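# Four arms uncover table items and lay dust sheet flat

## Task

Four arms are fixed to a single table whose center is at x = 0, y = 0 in the scene frame, with the tabletop at z = 0.72 m. Pull the dust sheet (it has a foam knob stitched to each of its four corners) off the objects it covers and lay it out flat on the table, away from those objects, with no part of it hanging off the table. Then release it and move the arms away; the sheet must stay in place without any robot holding it. Do not disturb the covered objects: each one that ends up shifted, leaning or toppled counts against the result, and pushing any rigid object out of the work area is a failure.

## Robot and tools

Robots and cameras. There are four identical i2rt Big YAM arms named arm1, arm2, arm3 and arm4, all mounted on the same table. Each has six revolute joints, a two-finger gripper and a wrist camera (arm1_cam_wrist to arm4_cam_wrist). Two fixed room cameras, cam_high and cam_room_a, watch the scene. When joints 1 and 6 are zero and the hand is level pointing ahead, the wrist camera rides on top of the hand looking toward the fingertips. Reach is about 1.0 m from the joint 1 axis.

Frames. Everything is expressed in one scene frame with its origin on the floor and +z up; the table center is at x = 0, y = 0 and its surface at z = 0.72 m. The point called hand lies halfway between the fingertips; its z axis runs along the fingers and the fingers open along its y axis. Each arm's foot pose is real but never printed.

execute_actions. Argument actions is a list holding one action or none. An action is an object keyed by arm name; under each arm goes joints, a map of absolute joint targets (not offsets): joint1_rad, joint2_rad, ..., joint6_rad in radians and gripper_m in meters. Each arm gets its own map, and any joint may be omitted. Ranges: joint1_rad -2.879 to 2.879 (base turn, positive counter-clockwise seen from above, 0 faces where the foot faces); joint2_rad 0 to 3.141 (shoulder, 0 has the upper arm back and near level, increasing raises it then brings it forward); joint3_rad 0 to 3.019 (elbow, 0 folded, increasing opens); joint4_rad -1.692 to 1.57 (hand pitch, positive tips fingers up); joint5_rad -1.57 to 1.57 (hand yaw, positive to the arm's right); joint6_rad -2.094 to 2.094 (hand roll, positive clockwise viewed from behind); gripper_m 0 to 0.093 (fingertip gap; roughly 50 to 62 N per pad, less on some). Completion tolerances are ±0.045, ±0.14, ±0.09, ±0.055, ±0.03, ±0.035 rad and ±0.003 m. All named motions begin together and may end at different times; an action lasts at most 15 s. Joints move at differing speeds, so the hand can sweep a wide arc. Optional cameras lists camera names (or "all"); omitted, null or ["all"] returns every camera, [] returns none. Any unknown key, unknown camera or out-of-range value rejects the whole call and nothing moves. Example: {"arm1": {"joints": {"gripper_m": 0.05}}, "arm2": {"joints": {"joint1_rad": 0.3}}}.

Results. Each call returns per-arm state (joint_positions, joint torques, joint_status, on_its_own) and images, with a pictures line giving camera order. joint_status tells how each commanded motion ended: done, off_target (stopped short and possibly still pushing), contact_stop or time_out (target dropped, holds where it stopped, except a time_out joint may keep pushing toward a target no more than 0.375, 0.375, 0.113, 0.225, 0.075, 0.3 rad away for joints 1 to 6), not_followed (a self/inter-arm clearance check withheld that arm's targets, marked by a joint command not followed line and usually a cause line; the gripper still acts, and the withheld targets may be retried later). on_its_own covers joints not commanded in this call; held at is the target held, not the position. Torque readings are total drive output with per-arm offset, scale and noise, nonzero even in free air. To relieve a pushing joint, command its reported position. A target very near the current position may not move it. A loaded joint that stops holding will sag. An arm left out of an action may still push toward an old target.

wait: seconds 0 to 10; commands nothing and returns the same state and images as an empty action. zoom_image: camera plus region [x0, y0, x1, y1] in pixels of that camera's latest full image, origin top-left, at most 504 by 504. read_manual: optional section, only "licences"; no motion. finished_scene: scene, the integer number of the current scene; ends it irreversibly after the last command has been held and reports success. Replying without any tool call ends the run.

Hazards. The arm does not halt on contact; it keeps pressing and can press hard. A hard squeeze between two arms fails and ends the run; hard impacts may too, and no state line reports arm-to-arm contact. The clearance check can act late and ignores fingers, gripper housings and wrist cameras between arms. Sustained effort heats motors: MOTOR HOT appears from 85 °C, and at 100 °C that arm's motors and gripper go limp until cooled (OVER-TEMPERATURE FAULT, joint_status limit_stop_at_motor_heat; resend targets afterward). After any stop, the remaining movement calls in that reply are skipped. The robots keep holding the last command while you think, and arms do not wait for one another. Avoid dropping, slipping, slamming and shoving; grab the sheet by its foam corner knobs, lift it clear of the objects, and keep rigid objects in place. Loose objects can occasionally be nudged by outside disturbances.

Each tool is called by a JSON object that holds its "op" and its "data", one argument or row to a line.

## Session

{"op": "execute_actions", "data": {
  "actions": []
}}

Scene clock: 0.00 s.
Joint torques (N m, as the arm reports them, + toward a larger angle): no reading
Motor temperatures (°C, as the motors report them): arm1=[25 26 24 24 25 24] | arm2=[26 24 25 26 25 25] | arm3=[24 24 25 25 25 25] | arm4=[26 24 24 26 24 24]
arm1.joint_positions: joint1_rad=-0.031 joint2_rad=+0.386 joint3_rad=+1.356 joint4_rad=-1.270 joint5_rad=-0.248 joint6_rad=+0.559 gripper_m=+0.094
arm1.joint_status: not commanded
arm1.hand: x=+0.2624 y=+0.5401 z=+1.3695 quat_wxyz=(-0.536, -0.714, -0.365, +0.263) (m; scene frame)
arm2.joint_positions: joint1_rad=+0.126 joint2_rad=+0.508 joint3_rad=+1.465 joint4_rad=-1.374 joint5_rad=+0.168 joint6_rad=+0.667 gripper_m=+0.094
arm2.joint_status: not commanded
arm2.hand: x=-0.4039 y=+0.5885 z=+1.3839 quat_wxyz=(-0.503, -0.706, -0.449, +0.218) (m; scene frame)
arm3.joint_positions: joint1_rad=-0.396 joint2_rad=+0.597 joint3_rad=+1.615 joint4_rad=-1.291 joint5_rad=+0.190 joint6_rad=+0.682 gripper_m=+0.095
arm3.joint_status: not commanded
arm3.hand: x=-0.3548 y=-0.5764 z=+1.4416 quat_wxyz=(-0.474, +0.029, -0.797, -0.374) (m; scene frame)
arm4.joint_positions: joint1_rad=-0.166 joint2_rad=+0.348 joint3_rad=+1.532 joint4_rad=-1.343 joint5_rad=+0.246 joint6_rad=+0.384 gripper_m=+0.094
arm4.joint_status: not commanded
arm4.hand: x=+0.2683 y=-0.7244 z=+1.4397 quat_wxyz=(-0.451, +0.339, -0.675, -0.475) (m; scene frame)
pictures: arm1_cam_wrist, arm2_cam_wrist, arm3_cam_wrist, arm4_cam_wrist, cam_high, cam_room_a
Images, in order (width x height): arm1_cam_wrist 672x504, arm2_cam_wrist 672x504, arm3_cam_wrist 672x504, arm4_cam_wrist 672x504, cam_high 672x504, cam_room_a 672x504.

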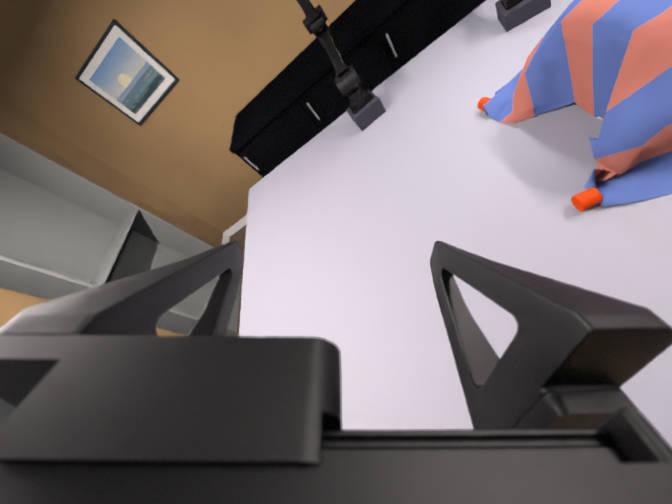

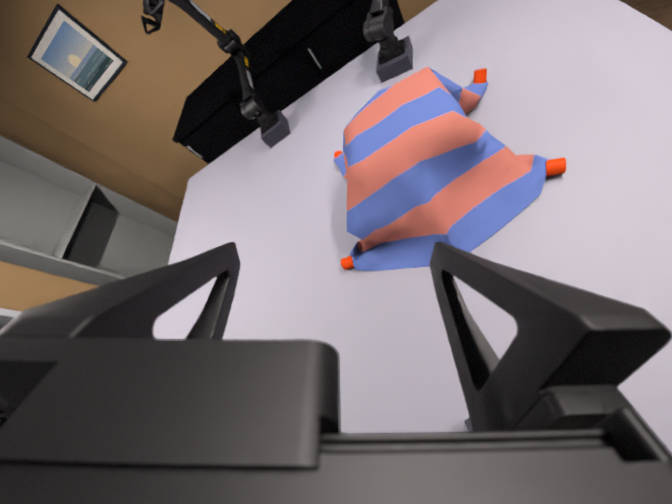

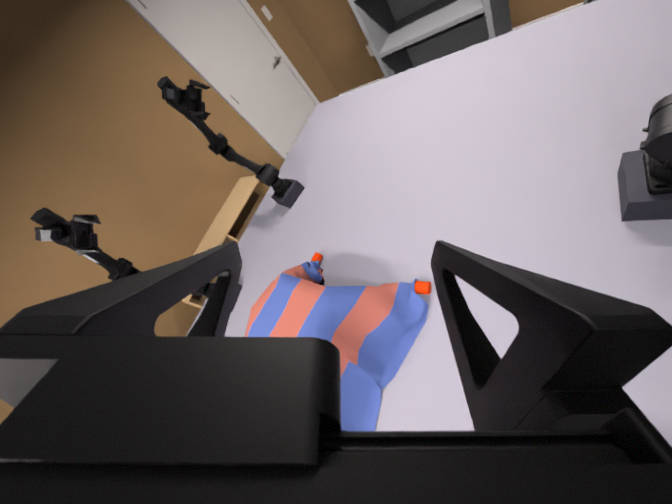

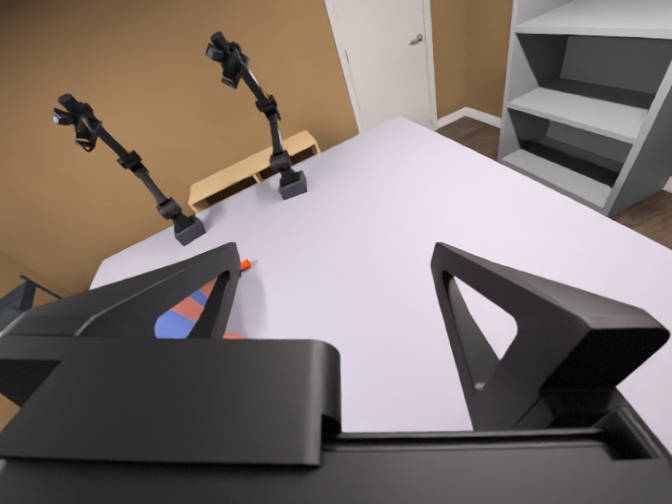

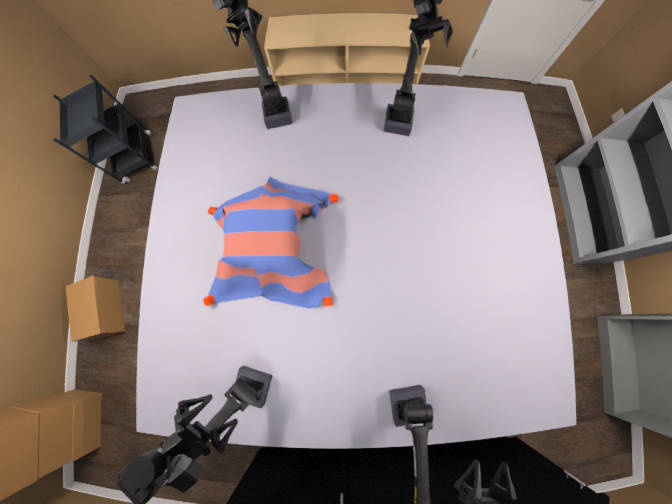

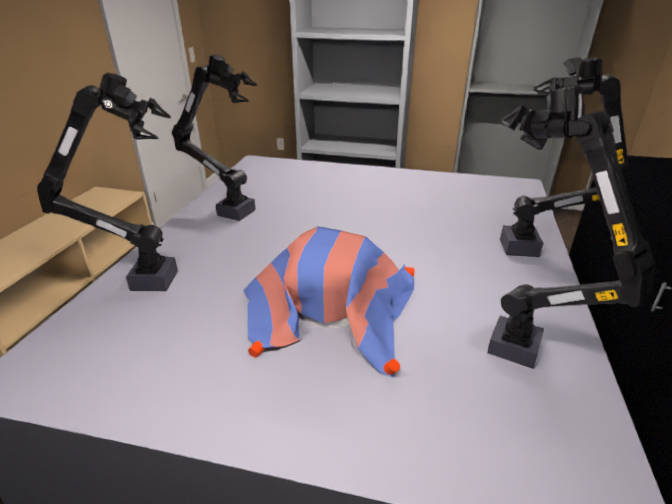

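{"op": "execute_actions", "data": {
  "actions": [
    {"arm1":{"joints":{"joint1_rad":0,"joint2_rad":1.35,"joint3_rad":0.9,"joint4_rad":-1.12,"joint5_rad":0,"joint6_rad":0}},"arm2":{"joints":{"joint1_rad":0,"joint2_rad":1.35,"joint3_rad":0.9,"joint4_rad":-1.12,"joint5_rad":0,"joint6_rad":0}},"arm3":{"joints":{"joint1_rad":0,"joint2_rad":1.35,"joint3_rad":0.9,"joint4_rad":-1.12,"joint5_rad":0,"joint6_rad":0}},"arm4":{"joints":{"joint1_rad":0,"joint2_rad":1.35,"joint3_rad":0.9,"joint4_rad":-1.12,"joint5_rad":0,"joint6_rad":0}}}
  ]
}}

Scene clock: 23.40 s.
Joint torques (N m, as the arm reports them, + toward a larger angle): arm1=[ 0.66 -6.41  9.72  0.09  0.11 -0.04] | arm2=[ 0.2  -6.98 11.39  1.21 -0.14 -0.13] | arm3=[  1.85 -10.11   8.88   0.04  -0.04   0.04] | arm4=[-0.53 -8.13  7.6   0.84 -0.23 -0.08]
Motor temperatures (°C, as the motors report them): arm1=[25 26 26 24 25 24] | arm2=[26 24 27 26 25 25] | arm3=[24 24 28 25 25 25] | arm4=[26 25 25 26 24 24]
arm1.joint_positions: joint1_rad=-0.016 joint2_rad=+1.333 joint3_rad=+0.894 joint4_rad=-1.126 joint5_rad=-0.003 joint6_rad=+0.009 gripper_m=+0.094
arm1.joint_status: all done
arm1.hand: x=+0.1808 y=+0.3517 z=+0.8955 quat_wxyz=(-0.005, -0.786, -0.618, -0.001) (m; scene frame)
arm2.joint_positions: joint1_rad=+0.007 joint2_rad=+1.325 joint3_rad=+0.883 joint4_rad=-1.126 joint5_rad=+0.003 joint6_rad=+0.015 gripper_m=+0.094
arm2.joint_status: all done
arm2.hand: x=-0.3570 y=+0.4214 z=+0.9018 quat_wxyz=(-0.002, -0.631, -0.776, +0.002) (m; scene frame)
arm3.joint_positions: joint1_rad=+0.003 joint2_rad=+1.362 joint3_rad=+0.889 joint4_rad=-1.116 joint5_rad=+0.002 joint6_rad=+0.009 gripper_m=+0.095
arm3.joint_status: all done
arm3.hand: x=-0.4036 y=-0.3670 z=+0.8777 quat_wxyz=(+0.010, +0.601, -0.799, +0.005) (m; scene frame)
arm4.joint_positions: joint1_rad=-0.009 joint2_rad=+1.344 joint3_rad=+0.887 joint4_rad=-1.124 joint5_rad=+0.003 joint6_rad=+0.011 gripper_m=+0.094
arm4.joint_status: all done
arm4.hand: x=+0.1875 y=-0.4461 z=+0.9040 quat_wxyz=(-0.003, +0.742, -0.671, +0.002) (m; scene frame)
pictures: arm1_cam_wrist, arm2_cam_wrist, arm3_cam_wrist, arm4_cam_wrist, cam_high, cam_room_a
Images, in order (width x height): arm1_cam_wrist 672x504, arm2_cam_wrist 672x504, arm3_cam_wrist 672x504, arm4_cam_wrist 672x504, cam_high 672x504, cam_room_a 672x504.

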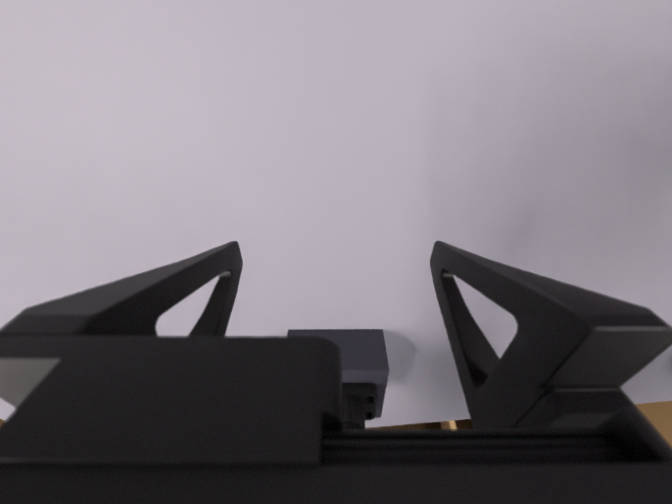

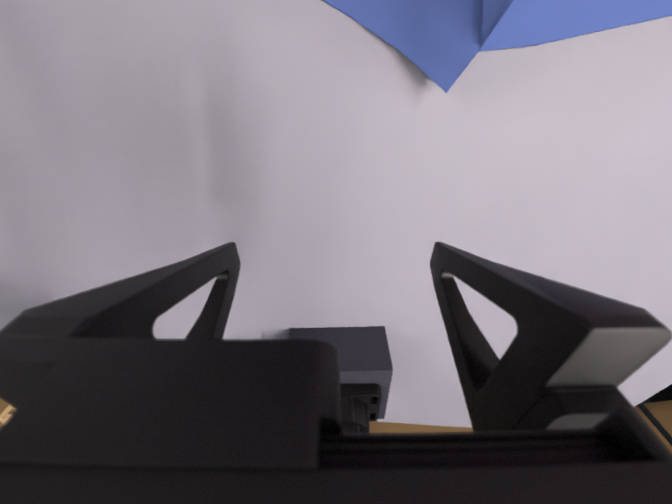

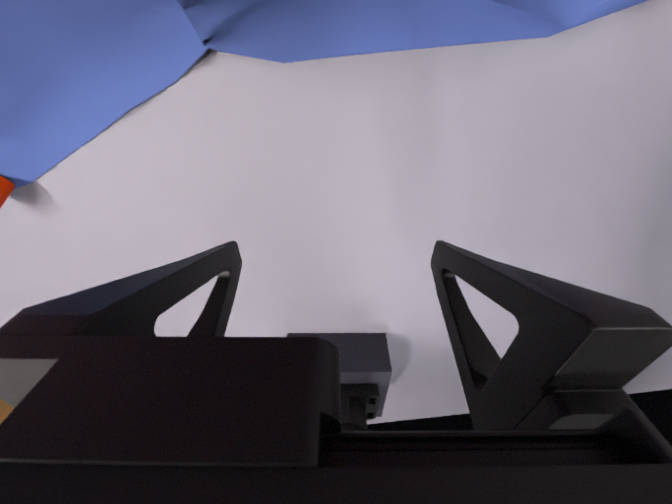

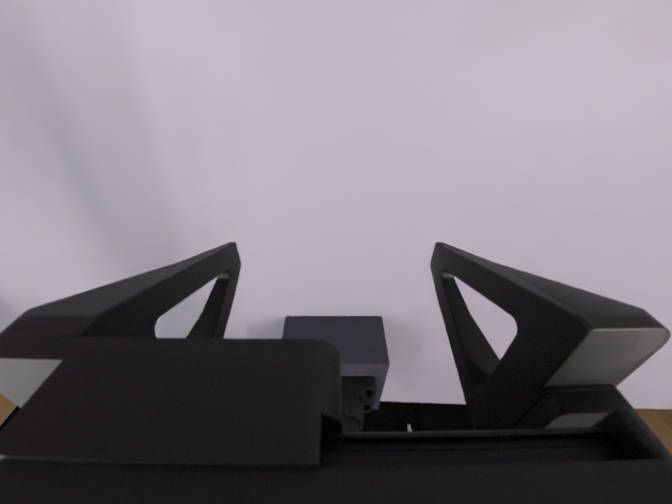

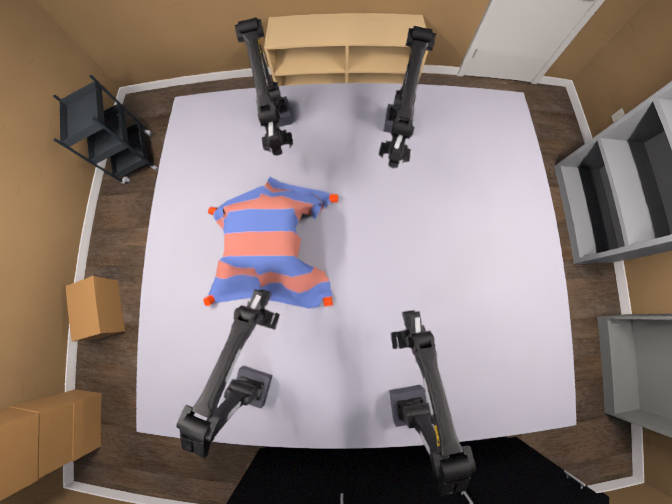

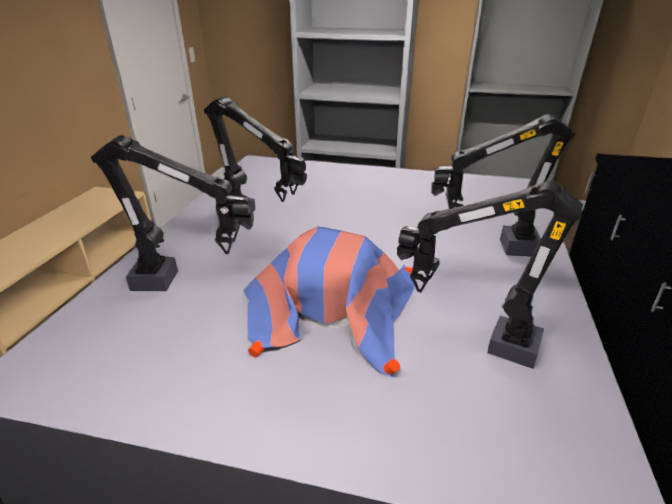

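{"op": "execute_actions", "data": {
  "actions": [
    {"arm1":{"joints":{"joint1_rad":-0.489,"joint2_rad":1.965,"joint3_rad":1.496,"joint4_rad":-1.1}},"arm2":{"joints":{"joint1_rad":-0.728,"joint2_rad":2.187,"joint3_rad":1.868,"joint4_rad":-1.252}},"arm3":{"joints":{"joint1_rad":0.815,"joint2_rad":1.765,"joint3_rad":1.188,"joint4_rad":-0.994}},"arm4":{"joints":{"joint1_rad":0.522,"joint2_rad":2.09,"joint3_rad":1.704,"joint4_rad":-1.184}}}
  ]
}}

Scene clock: 55.97 s.
Joint torques (N m, as the arm reports them, + toward a larger angle): arm1=[ -0.15 -17.58  13.26  -0.07  -0.02   0.01] | arm2=[  0.85 -22.7   13.76   0.33  -0.08  -0.12] | arm3=[  1.9  -14.98   9.34   0.43   0.03   0.  ] | arm4=[ -1.77 -19.62  10.18   0.25  -0.12  -0.06]
Motor temperatures (°C, as the motors report them): arm1=[25 26 28 24 25 24] | arm2=[26 25 28 26 25 25] | arm3=[24 25 29 25 25 25] | arm4=[26 25 27 26 24 24]
arm1.joint_positions: joint1_rad=-0.503 joint2_rad=+1.949 joint3_rad=+1.440 joint4_rad=-1.102 joint5_rad=+0.000 joint6_rad=+0.006 gripper_m=+0.094
arm1.joint_status: all done
arm1.hand: x=-0.1008 y=+0.2759 z=+0.8127 quat_wxyz=(+0.007, -0.912, -0.411, -0.022) (m; scene frame)
arm2.joint_positions: joint1_rad=-0.728 joint2_rad=+2.163 joint3_rad=+1.828 joint4_rad=-1.239 joint5_rad=+0.001 joint6_rad=+0.012 gripper_m=+0.094
arm2.joint_status: all done
arm2.hand: x=-0.7507 y=+0.1899 z=+0.8310 quat_wxyz=(+0.000, -0.867, -0.498, -0.002) (m; scene frame)
arm3.joint_positions: joint1_rad=+0.820 joint2_rad=+1.773 joint3_rad=+1.164 joint4_rad=-0.997 joint5_rad=+0.000 joint6_rad=+0.006 gripper_m=+0.095
arm3.joint_status: all done
arm3.hand: x=-0.7403 y=-0.2982 z=+0.8081 quat_wxyz=(+0.011, +0.870, -0.493, +0.013) (m; scene frame)
arm4.joint_positions: joint1_rad=+0.533 joint2_rad=+2.099 joint3_rad=+1.651 joint4_rad=-1.175 joint5_rad=+0.000 joint6_rad=+0.009 gripper_m=+0.094
arm4.joint_status: all done
arm4.hand: x=-0.1411 y=-0.3075 z=+0.8160 quat_wxyz=(+0.006, +0.894, -0.447, +0.023) (m; scene frame)
pictures: arm1_cam_wrist, arm2_cam_wrist, arm3_cam_wrist, arm4_cam_wrist, cam_high, cam_room_a
Images, in order (width x height): arm1_cam_wrist 672x504, arm2_cam_wrist 672x504, arm3_cam_wrist 672x504, arm4_cam_wrist 672x504, cam_high 672x504, cam_room_a 672x504.

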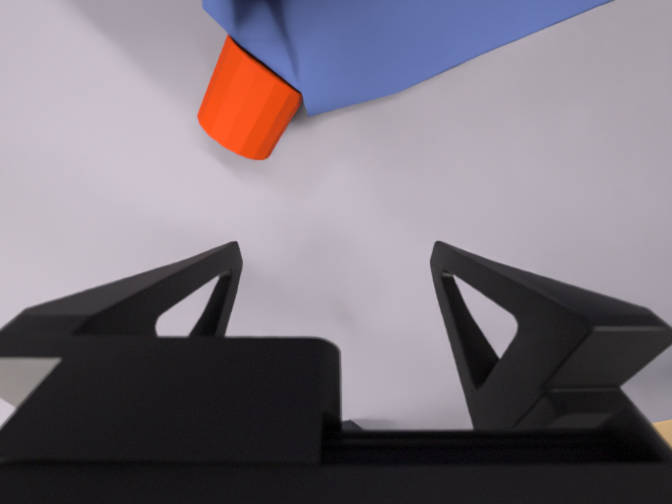

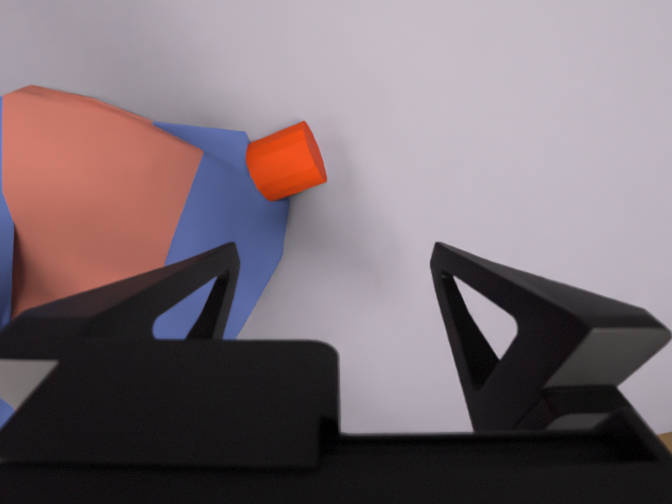

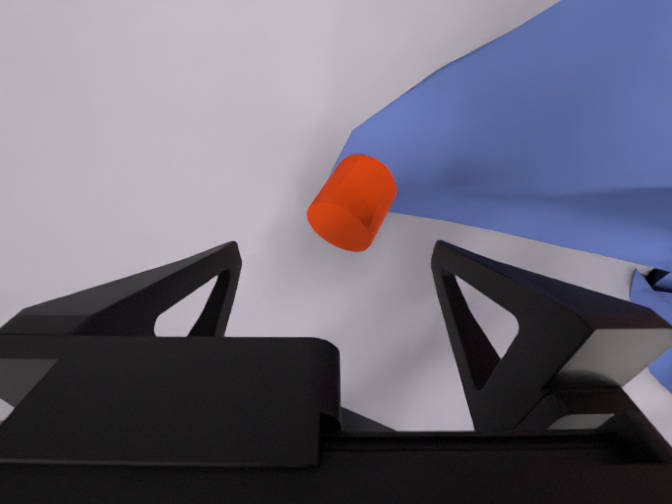

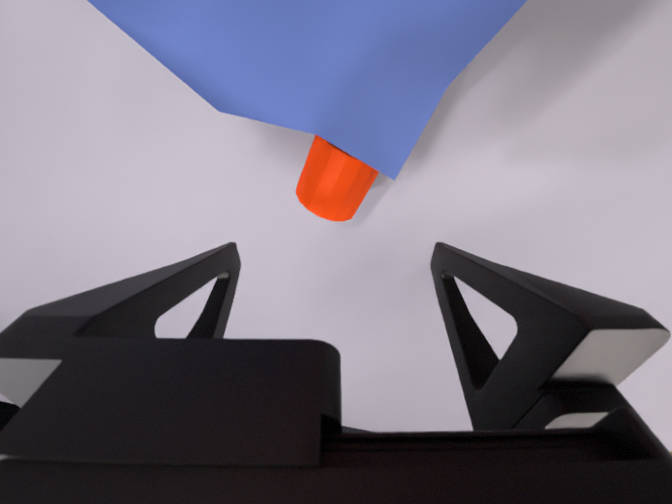

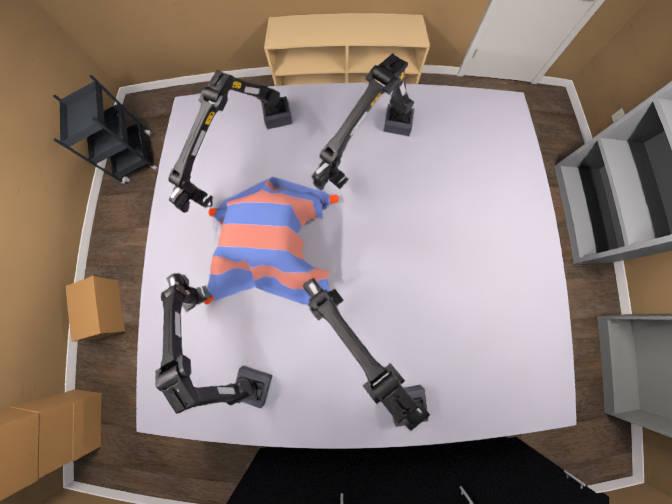

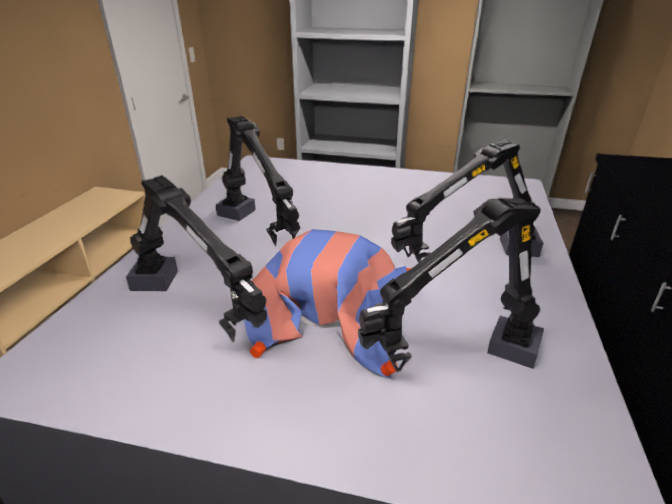

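{"op": "execute_actions", "data": {
  "actions": [
    {"arm1":{"joints":{"joint1_rad":-0.4,"joint2_rad":2.04,"joint3_rad":1.59,"joint4_rad":-0.98,"joint6_rad":0.45}},"arm2":{"joints":{"joint1_rad":-0.675,"joint3_rad":1.845,"joint4_rad":-1.1,"joint6_rad":1.2}},"arm3":{"joints":{"joint1_rad":0.8,"joint3_rad":1.11,"joint4_rad":-0.78,"joint6_rad":0.45}},"arm4":{"joints":{"joint2_rad":2.06,"joint3_rad":1.63,"joint4_rad":-1.0,"joint6_rad":0.4}}}
  ],
  "cameras": []
}}

{"op": "execute_actions", "data": {
  "actions": [
    {"arm1":{"joints":{"joint2_rad":2.137}},"arm2":{"joints":{"joint2_rad":2.278}},"arm3":{"joints":{"joint2_rad":1.86}},"arm4":{"joints":{"joint2_rad":2.15}}}
  ]
}}

Scene clock: 75.97 s.
Joint torques (N m, as the arm reports them, + toward a larger angle): arm1=[ -1.67 -17.72  13.19   0.51   0.04   0.13] | arm2=[  0.4  -23.05  11.99   1.89   0.     0.14] | arm3=[  1.89 -14.96   7.51   1.     0.04   0.12] | arm4=[ -1.74 -20.93   6.27   1.62  -0.08   0.14]
Motor temperatures (°C, as the motors report them): arm1=[25 28 31 24 25 24] | arm2=[26 27 30 26 25 25] | arm3=[24 26 30 25 25 25] | arm4=[26 27 29 26 24 24]
arm1.joint_positions: joint1_rad=-0.391 joint2_rad=+2.006 joint3_rad=+1.541 joint4_rad=-0.991 joint5_rad=+0.000 joint6_rad=+0.442 gripper_m=+0.094
arm1.joint_status: all done
arm1.hand: x=-0.0887 y=+0.1851 z=+0.8170 quat_wxyz=(-0.038, -0.965, -0.258, +0.040) (m; scene frame)
arm2.joint_positions: joint1_rad=-0.670 joint2_rad=+2.163 joint3_rad=+1.828 joint4_rad=-1.117 joint5_rad=+0.001 joint6_rad=+1.185 gripper_m=+0.094
arm2.joint_status: all done
arm2.hand: x=-0.7306 y=+0.1455 z=+0.8328 quat_wxyz=(-0.054, -0.998, +0.036, +0.023) (m; scene frame)
arm3.joint_positions: joint1_rad=+0.804 joint2_rad=+1.773 joint3_rad=+1.105 joint4_rad=-0.795 joint5_rad=+0.000 joint6_rad=+0.442 gripper_m=+0.095
arm3.joint_status: all done
arm3.hand: x=-0.7448 y=-0.2755 z=+0.7913 quat_wxyz=(-0.013, +0.736, -0.675, -0.053) (m; scene frame)
arm4.joint_positions: joint1_rad=+0.533 joint2_rad=+2.087 joint3_rad=+1.639 joint4_rad=-1.019 joint5_rad=+0.000 joint6_rad=+0.389 gripper_m=+0.094
arm4.joint_status: all done
arm4.hand: x=-0.1624 y=-0.2798 z=+0.8205 quat_wxyz=(-0.019, +0.793, -0.607, -0.052) (m; scene frame)
pictures: none
No camera images: the call's "cameras" was empty. Leave "cameras" out to get every camera's image.

Scene clock: 77.23 s.
Joint torques (N m, as the arm reports them, + toward a larger angle): arm1=[ -1.32 -19.31  11.83   0.19   0.02   0.11] | arm2=[  0.38 -23.4   11.41   1.62   0.     0.14] | arm3=[  2.02 -13.9    7.18   0.72   0.06   0.13] | arm4=[ -1.85 -19.2    6.45   1.46  -0.09   0.14]
Motor temperatures (°C, as the motors report them): arm1=[25 28 31 24 25 24] | arm2=[26 27 29 26 25 25] | arm3=[24 26 30 25 25 25] | arm4=[26 27 29 26 24 24]
arm1.joint_positions: joint1_rad=-0.391 joint2_rad=+2.124 joint3_rad=+1.547 joint4_rad=-0.991 joint5_rad=+0.000 joint6_rad=+0.442 gripper_m=+0.094
arm1.joint_status: all done
arm1.hand: x=-0.0808 y=+0.1960 z=+0.7500 quat_wxyz=(-0.002, -0.966, -0.259, -0.002) (m; scene frame)
arm2.joint_positions: joint1_rad=-0.670 joint2_rad=+2.253 joint3_rad=+1.828 joint4_rad=-1.115 joint5_rad=+0.001 joint6_rad=+1.186 gripper_m=+0.094
arm2.joint_status: all done
arm2.hand: x=-0.7258 y=+0.1550 z=+0.7743 quat_wxyz=(-0.014, -0.999, +0.036, +0.005) (m; scene frame)
arm3.joint_positions: joint1_rad=+0.804 joint2_rad=+1.856 joint3_rad=+1.105 joint4_rad=-0.793 joint5_rad=+0.000 joint6_rad=+0.442 gripper_m=+0.095
arm3.joint_status: all done
arm3.hand: x=-0.7394 y=-0.2852 z=+0.7531 quat_wxyz=(-0.001, +0.737, -0.676, -0.015) (m; scene frame)
arm4.joint_positions: joint1_rad=+0.533 joint2_rad=+2.149 joint3_rad=+1.632 joint4_rad=-1.017 joint5_rad=+0.000 joint6_rad=+0.389 gripper_m=+0.094
arm4.joint_status: all done
arm4.hand: x=-0.1557 y=-0.2879 z=+0.7802 quat_wxyz=(-0.010, +0.794, -0.607, -0.020) (m; scene frame)
pictures: arm1_cam_wrist, arm2_cam_wrist, arm3_cam_wrist, arm4_cam_wrist, cam_high, cam_room_a
Images, in order (width x height): arm1_cam_wrist 672x504, arm2_cam_wrist 672x504, arm3_cam_wrist 672x504, arm4_cam_wrist 672x504, cam_high 672x504, cam_room_a 672x504.

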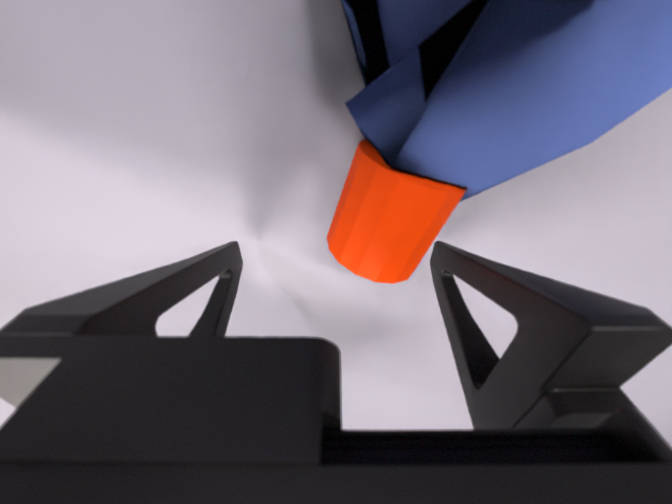

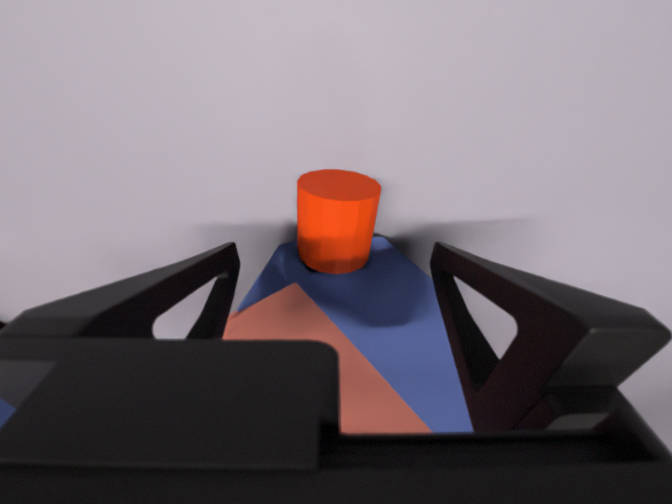

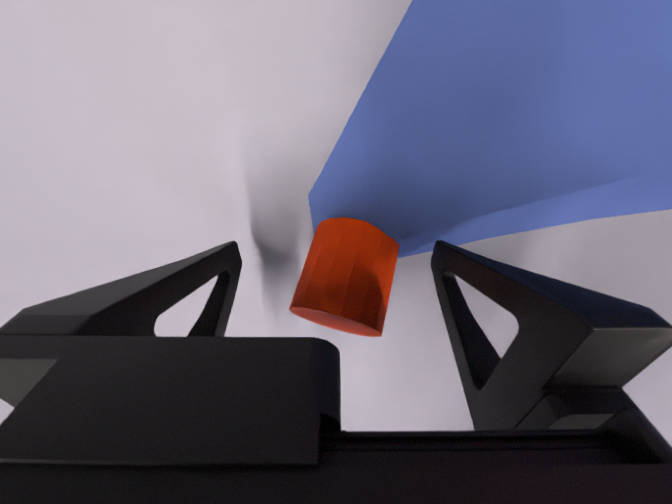

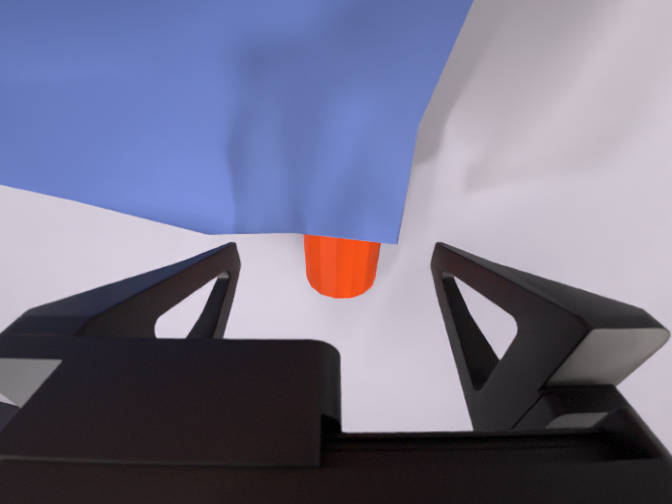

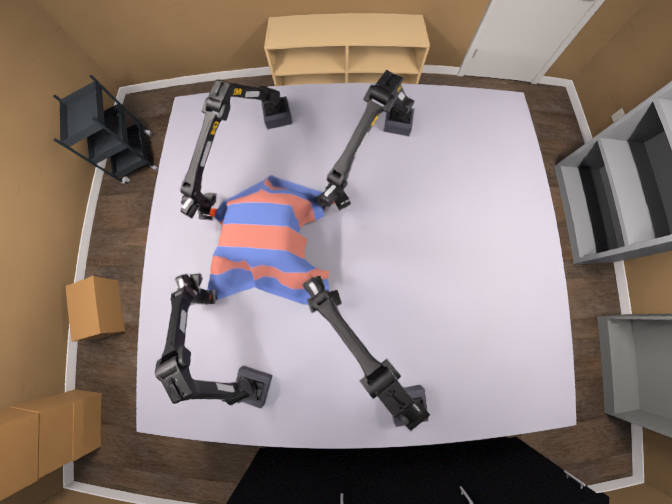

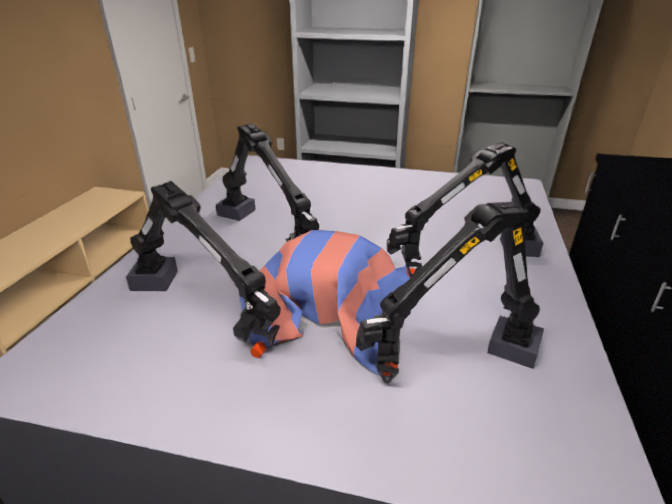

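{"op": "execute_actions", "data": {
  "actions": [
    {"arm1":{"joints":{"joint1_rad":-0.45,"joint6_rad":0.7,"joint2_rad":2.15}},"arm2":{"joints":{"joint2_rad":2.335,"joint1_rad":-0.71,"joint4_rad":-1.05}},"arm3":{"joints":{"joint2_rad":1.89,"joint4_rad":-0.83}},"arm4":{"joints":{"joint2_rad":2.215}}}
  ],
  "cameras": ["arm1_cam_wrist","arm2_cam_wrist","arm3_cam_wrist","arm4_cam_wrist"]
}}

Scene clock: 83.43 s.
Joint torques (N m, as the arm reports them, + toward a larger angle): arm1=[ -0.45 -17.88  11.88   0.34   0.07   0.2 ] | arm2=[  0.74 -22.46  11.25   1.7    0.     0.14] | arm3=[  2.19 -13.01   6.89  -0.27   0.07   0.1 ] | arm4=[ -1.68 -18.92   6.11   1.19  -0.02   0.1 ]
Motor temperatures (°C, as the motors report them): arm1=[25 28 31 24 25 24] | arm2=[26 27 29 26 25 25] | arm3=[24 26 29 25 25 25] | arm4=[26 27 28 26 24 24]
arm1.joint_positions: joint1_rad=-0.446 joint2_rad=+2.124 joint3_rad=+1.547 joint4_rad=-0.991 joint5_rad=+0.000 joint6_rad=+0.691 gripper_m=+0.094
arm1.joint_status: all done
arm1.hand: x=-0.1073 y=+0.2155 z=+0.7498 quat_wxyz=(-0.001, -0.994, -0.109, -0.002) (m; scene frame)
arm2.joint_positions: joint1_rad=-0.710 joint2_rad=+2.296 joint3_rad=+1.828 joint4_rad=-1.067 joint5_rad=+0.001 joint6_rad=+1.186 gripper_m=+0.094
arm2.joint_status: all done
arm2.hand: x=-0.7517 y=+0.1631 z=+0.7464 quat_wxyz=(-0.016, -0.998, +0.056, +0.007) (m; scene frame)
arm3.joint_positions: joint1_rad=+0.804 joint2_rad=+1.870 joint3_rad=+1.105 joint4_rad=-0.818 joint5_rad=+0.000 joint6_rad=+0.442 gripper_m=+0.095
arm3.joint_status: all done
arm3.hand: x=-0.7351 y=-0.2926 z=+0.7465 quat_wxyz=(+0.005, +0.737, -0.676, +0.004) (m; scene frame)
arm4.joint_positions: joint1_rad=+0.531 joint2_rad=+2.208 joint3_rad=+1.632 joint4_rad=-1.014 joint5_rad=-0.001 joint6_rad=+0.392 gripper_m=+0.094
arm4.joint_status: all done
arm4.hand: x=-0.1492 y=-0.2944 z=+0.7447 quat_wxyz=(-0.002, +0.793, -0.610, +0.007) (m; scene frame)
pictures: arm1_cam_wrist, arm2_cam_wrist, arm3_cam_wrist, arm4_cam_wrist
Images, in order (width x height): arm1_cam_wrist 672x504, arm2_cam_wrist 672x504, arm3_cam_wrist 672x504, arm4_cam_wrist 672x504.

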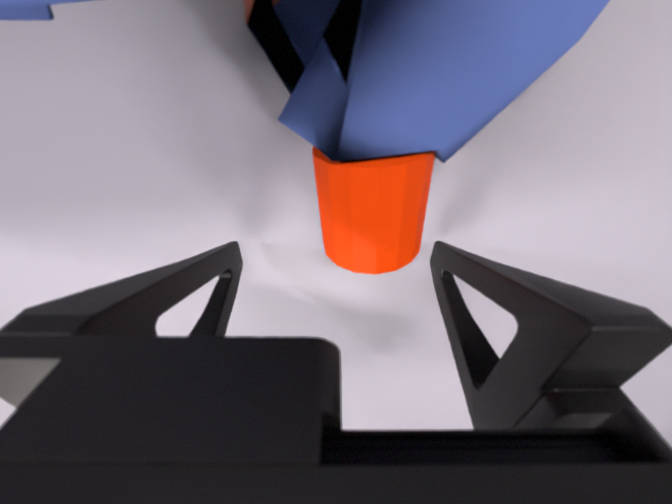

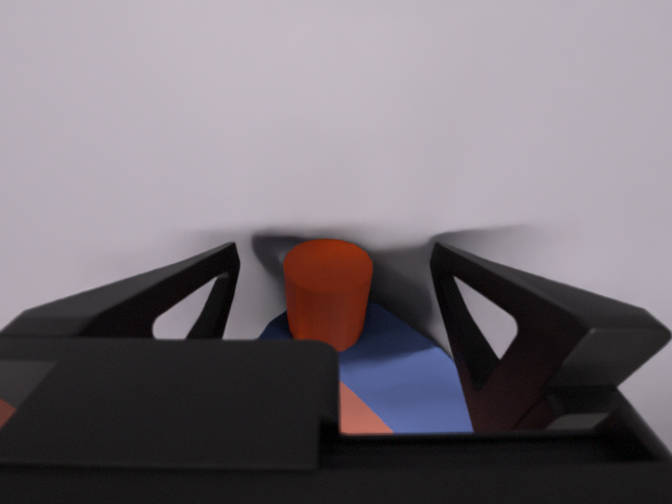

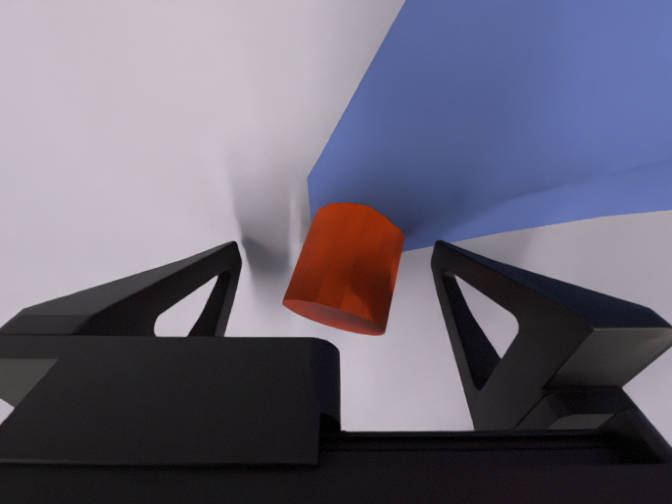

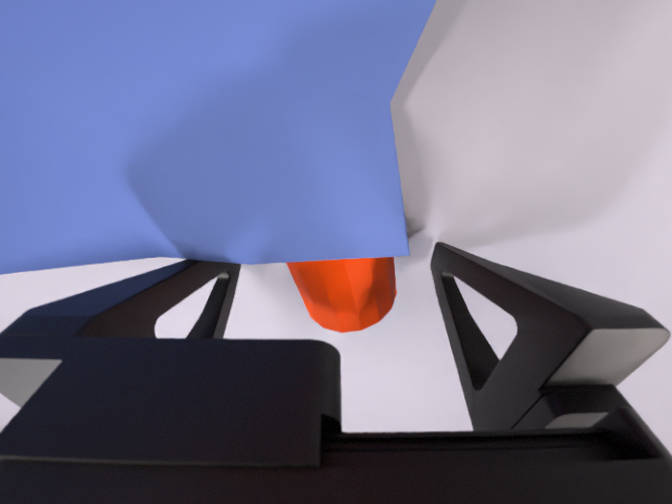

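{"op": "execute_actions", "data": {
  "actions": [
    {"arm1":{"joints":{"joint1_rad":-0.485,"joint4_rad":-0.94,"joint2_rad":2.17}},"arm2":{"joints":{"joint2_rad":2.36,"joint1_rad":-0.675}},"arm3":{"joints":{"gripper_m":0}},"arm4":{"joints":{"gripper_m":0}}}
  ],
  "cameras": ["arm1_cam_wrist","arm2_cam_wrist"]
}}

{"op": "execute_actions", "data": {
  "actions": [
    {"arm1":{"joints":{"gripper_m":0}},"arm2":{"joints":{"gripper_m":0}}}
  ],
  "cameras": ["arm1_cam_wrist","arm2_cam_wrist","arm3_cam_wrist","arm4_cam_wrist"]
}}

Scene clock: 97.57 s.
Joint torques (N m, as the arm reports them, + toward a larger angle): arm1=[ -1.04 -17.62  11.72   0.11   0.08   0.11] | arm2=[  1.   -21.8   11.14   1.62  -0.04   0.13] | arm3=[  2.06 -13.08   6.87  -0.21   0.09   0.13] | arm4=[ -1.62 -18.97   6.07   1.2   -0.02   0.1 ]
Motor temperatures (°C, as the motors report them): arm1=[25 29 31 24 25 24] | arm2=[26 28 29 26 25 25] | arm3=[24 27 29 25 25 25] | arm4=[26 27 27 26 24 24]
arm1.joint_positions: joint1_rad=-0.476 joint2_rad=+2.129 joint3_rad=+1.547 joint4_rad=-0.954 joint5_rad=+0.000 joint6_rad=+0.692 gripper_m=+0.094
arm1.joint_status: all done
arm1.hand: x=-0.1265 y=+0.2202 z=+0.7472 quat_wxyz=(-0.013, -0.995, -0.094, +0.009) (m; scene frame)
arm2.joint_positions: joint1_rad=-0.678 joint2_rad=+2.313 joint3_rad=+1.828 joint4_rad=-1.066 joint5_rad=+0.002 joint6_rad=+1.186 gripper_m=+0.094
arm2.joint_status: all done
arm2.hand: x=-0.7312 y=+0.1557 z=+0.7353 quat_wxyz=(-0.009, -0.999, +0.040, +0.004) (m; scene frame)
arm3.joint_positions: joint1_rad=+0.804 joint2_rad=+1.870 joint3_rad=+1.105 joint4_rad=-0.818 joint5_rad=+0.000 joint6_rad=+0.442 gripper_m=+0.040
arm3.joint_status: gripper_m off_target (ended at +0.040, target +0.000)
arm3.hand: x=-0.7351 y=-0.2926 z=+0.7465 quat_wxyz=(+0.005, +0.737, -0.676, +0.004) (m; scene frame)
arm4.joint_positions: joint1_rad=+0.531 joint2_rad=+2.208 joint3_rad=+1.632 joint4_rad=-1.014 joint5_rad=-0.001 joint6_rad=+0.392 gripper_m=+0.038
arm4.joint_status: gripper_m off_target (ended at +0.038, target +0.000)
arm4.hand: x=-0.1492 y=-0.2944 z=+0.7447 quat_wxyz=(-0.002, +0.793, -0.610, +0.007) (m; scene frame)
pictures: arm1_cam_wrist, arm2_cam_wrist
Images, in order (width x height): arm1_cam_wrist 672x504, arm2_cam_wrist 672x504.

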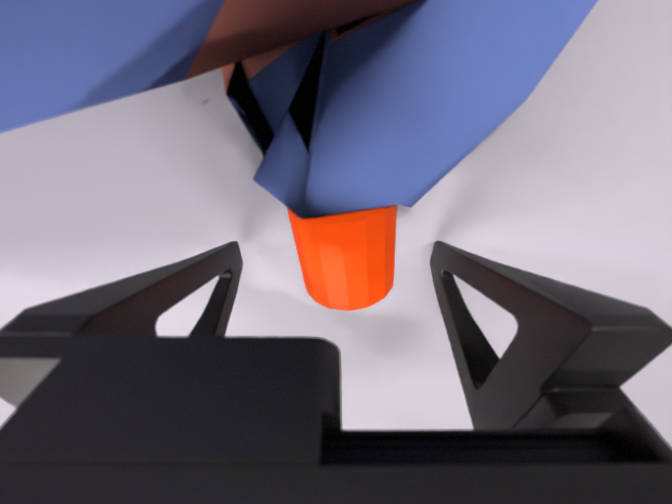

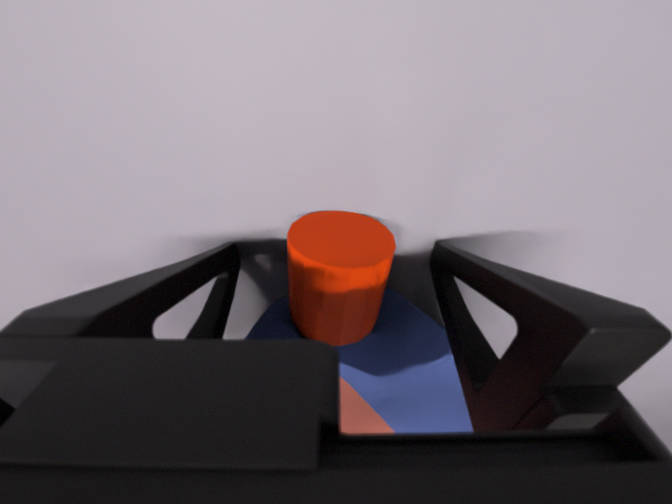

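Scene clock: 98.30 s.
Joint torques (N m, as the arm reports them, + toward a larger angle): arm1=[ -1.69 -17.2   12.03   0.39   0.03   0.14] | arm2=[  1.   -21.75  11.13   1.59  -0.04   0.12] | arm3=[  1.8  -12.9    6.88  -0.25   0.07   0.1 ] | arm4=[ -1.78 -18.99   6.1    1.2   -0.04   0.1 ]
Motor temperatures (°C, as the motors report them): arm1=[25 29 31 24 25 24] | arm2=[26 28 29 26 25 25] | arm3=[24 27 29 25 25 25] | arm4=[26 27 27 26 24 24]
arm1.joint_positions: joint1_rad=-0.476 joint2_rad=+2.129 joint3_rad=+1.547 joint4_rad=-0.954 joint5_rad=+0.000 joint6_rad=+0.692 gripper_m=+0.038
arm1.joint_status: gripper_m off_target (ended at +0.038, target +0.000)
arm1.hand: x=-0.1265 y=+0.2202 z=+0.7472 quat_wxyz=(-0.013, -0.995, -0.094, +0.009) (m; scene frame)
arm2.joint_positions: joint1_rad=-0.678 joint2_rad=+2.313 joint3_rad=+1.828 joint4_rad=-1.065 joint5_rad=+0.002 joint6_rad=+1.187 gripper_m=+0.038
arm2.joint_status: gripper_m off_target (ended at +0.038, target +0.000)
arm2.hand: x=-0.7312 y=+0.1556 z=+0.7353 quat_wxyz=(-0.009, -0.999, +0.041, +0.004) (m; scene frame)
arm3.joint_positions: joint1_rad=+0.804 joint2_rad=+1.870 joint3_rad=+1.105 joint4_rad=-0.818 joint5_rad=+0.000 joint6_rad=+0.442 gripper_m=+0.040
arm3.joint_status: not commanded
arm3.hand: x=-0.7351 y=-0.2926 z=+0.7465 quat_wxyz=(+0.005, +0.737, -0.676, +0.004) (m; scene frame)
arm4.joint_positions: joint1_rad=+0.531 joint2_rad=+2.208 joint3_rad=+1.632 joint4_rad=-1.014 joint5_rad=-0.001 joint6_rad=+0.392 gripper_m=+0.038
arm4.joint_status: not commanded
arm4.hand: x=-0.1492 y=-0.2944 z=+0.7447 quat_wxyz=(-0.002, +0.793, -0.610, +0.007) (m; scene frame)
pictures: arm1_cam_wrist, arm2_cam_wrist, arm3_cam_wrist, arm4_cam_wrist
Images, in order (width x height): arm1_cam_wrist 672x504, arm2_cam_wrist 672x504, arm3_cam_wrist 672x504, arm4_cam_wrist 672x504.

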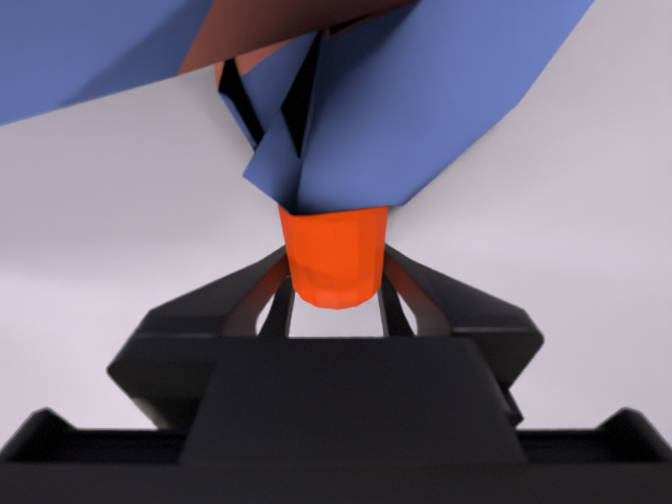

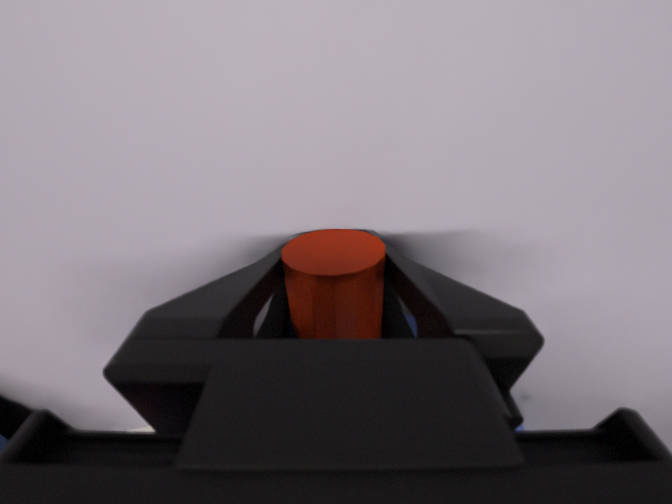

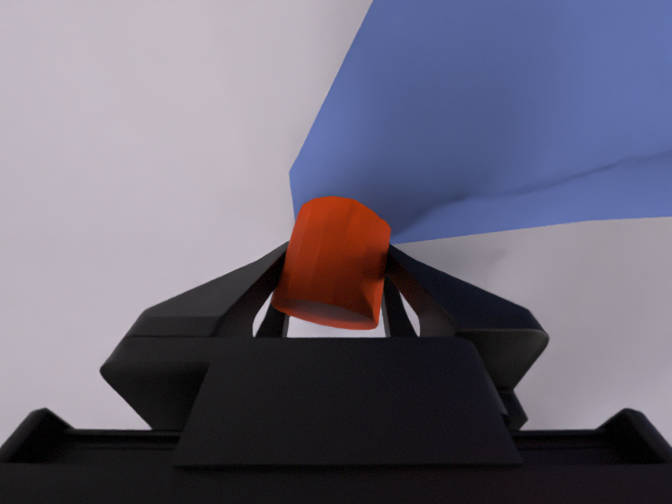

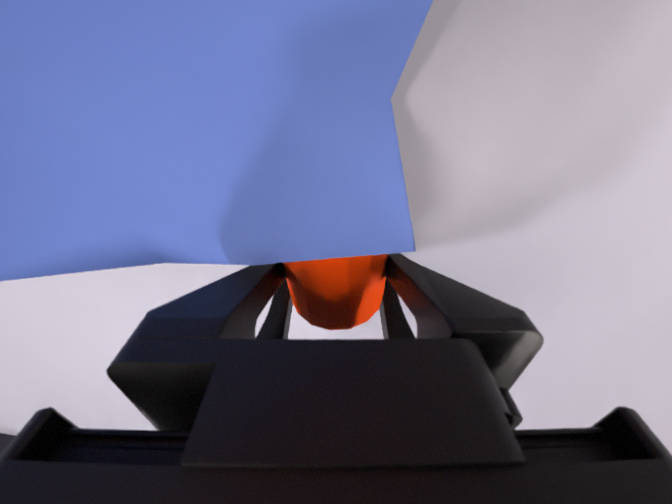

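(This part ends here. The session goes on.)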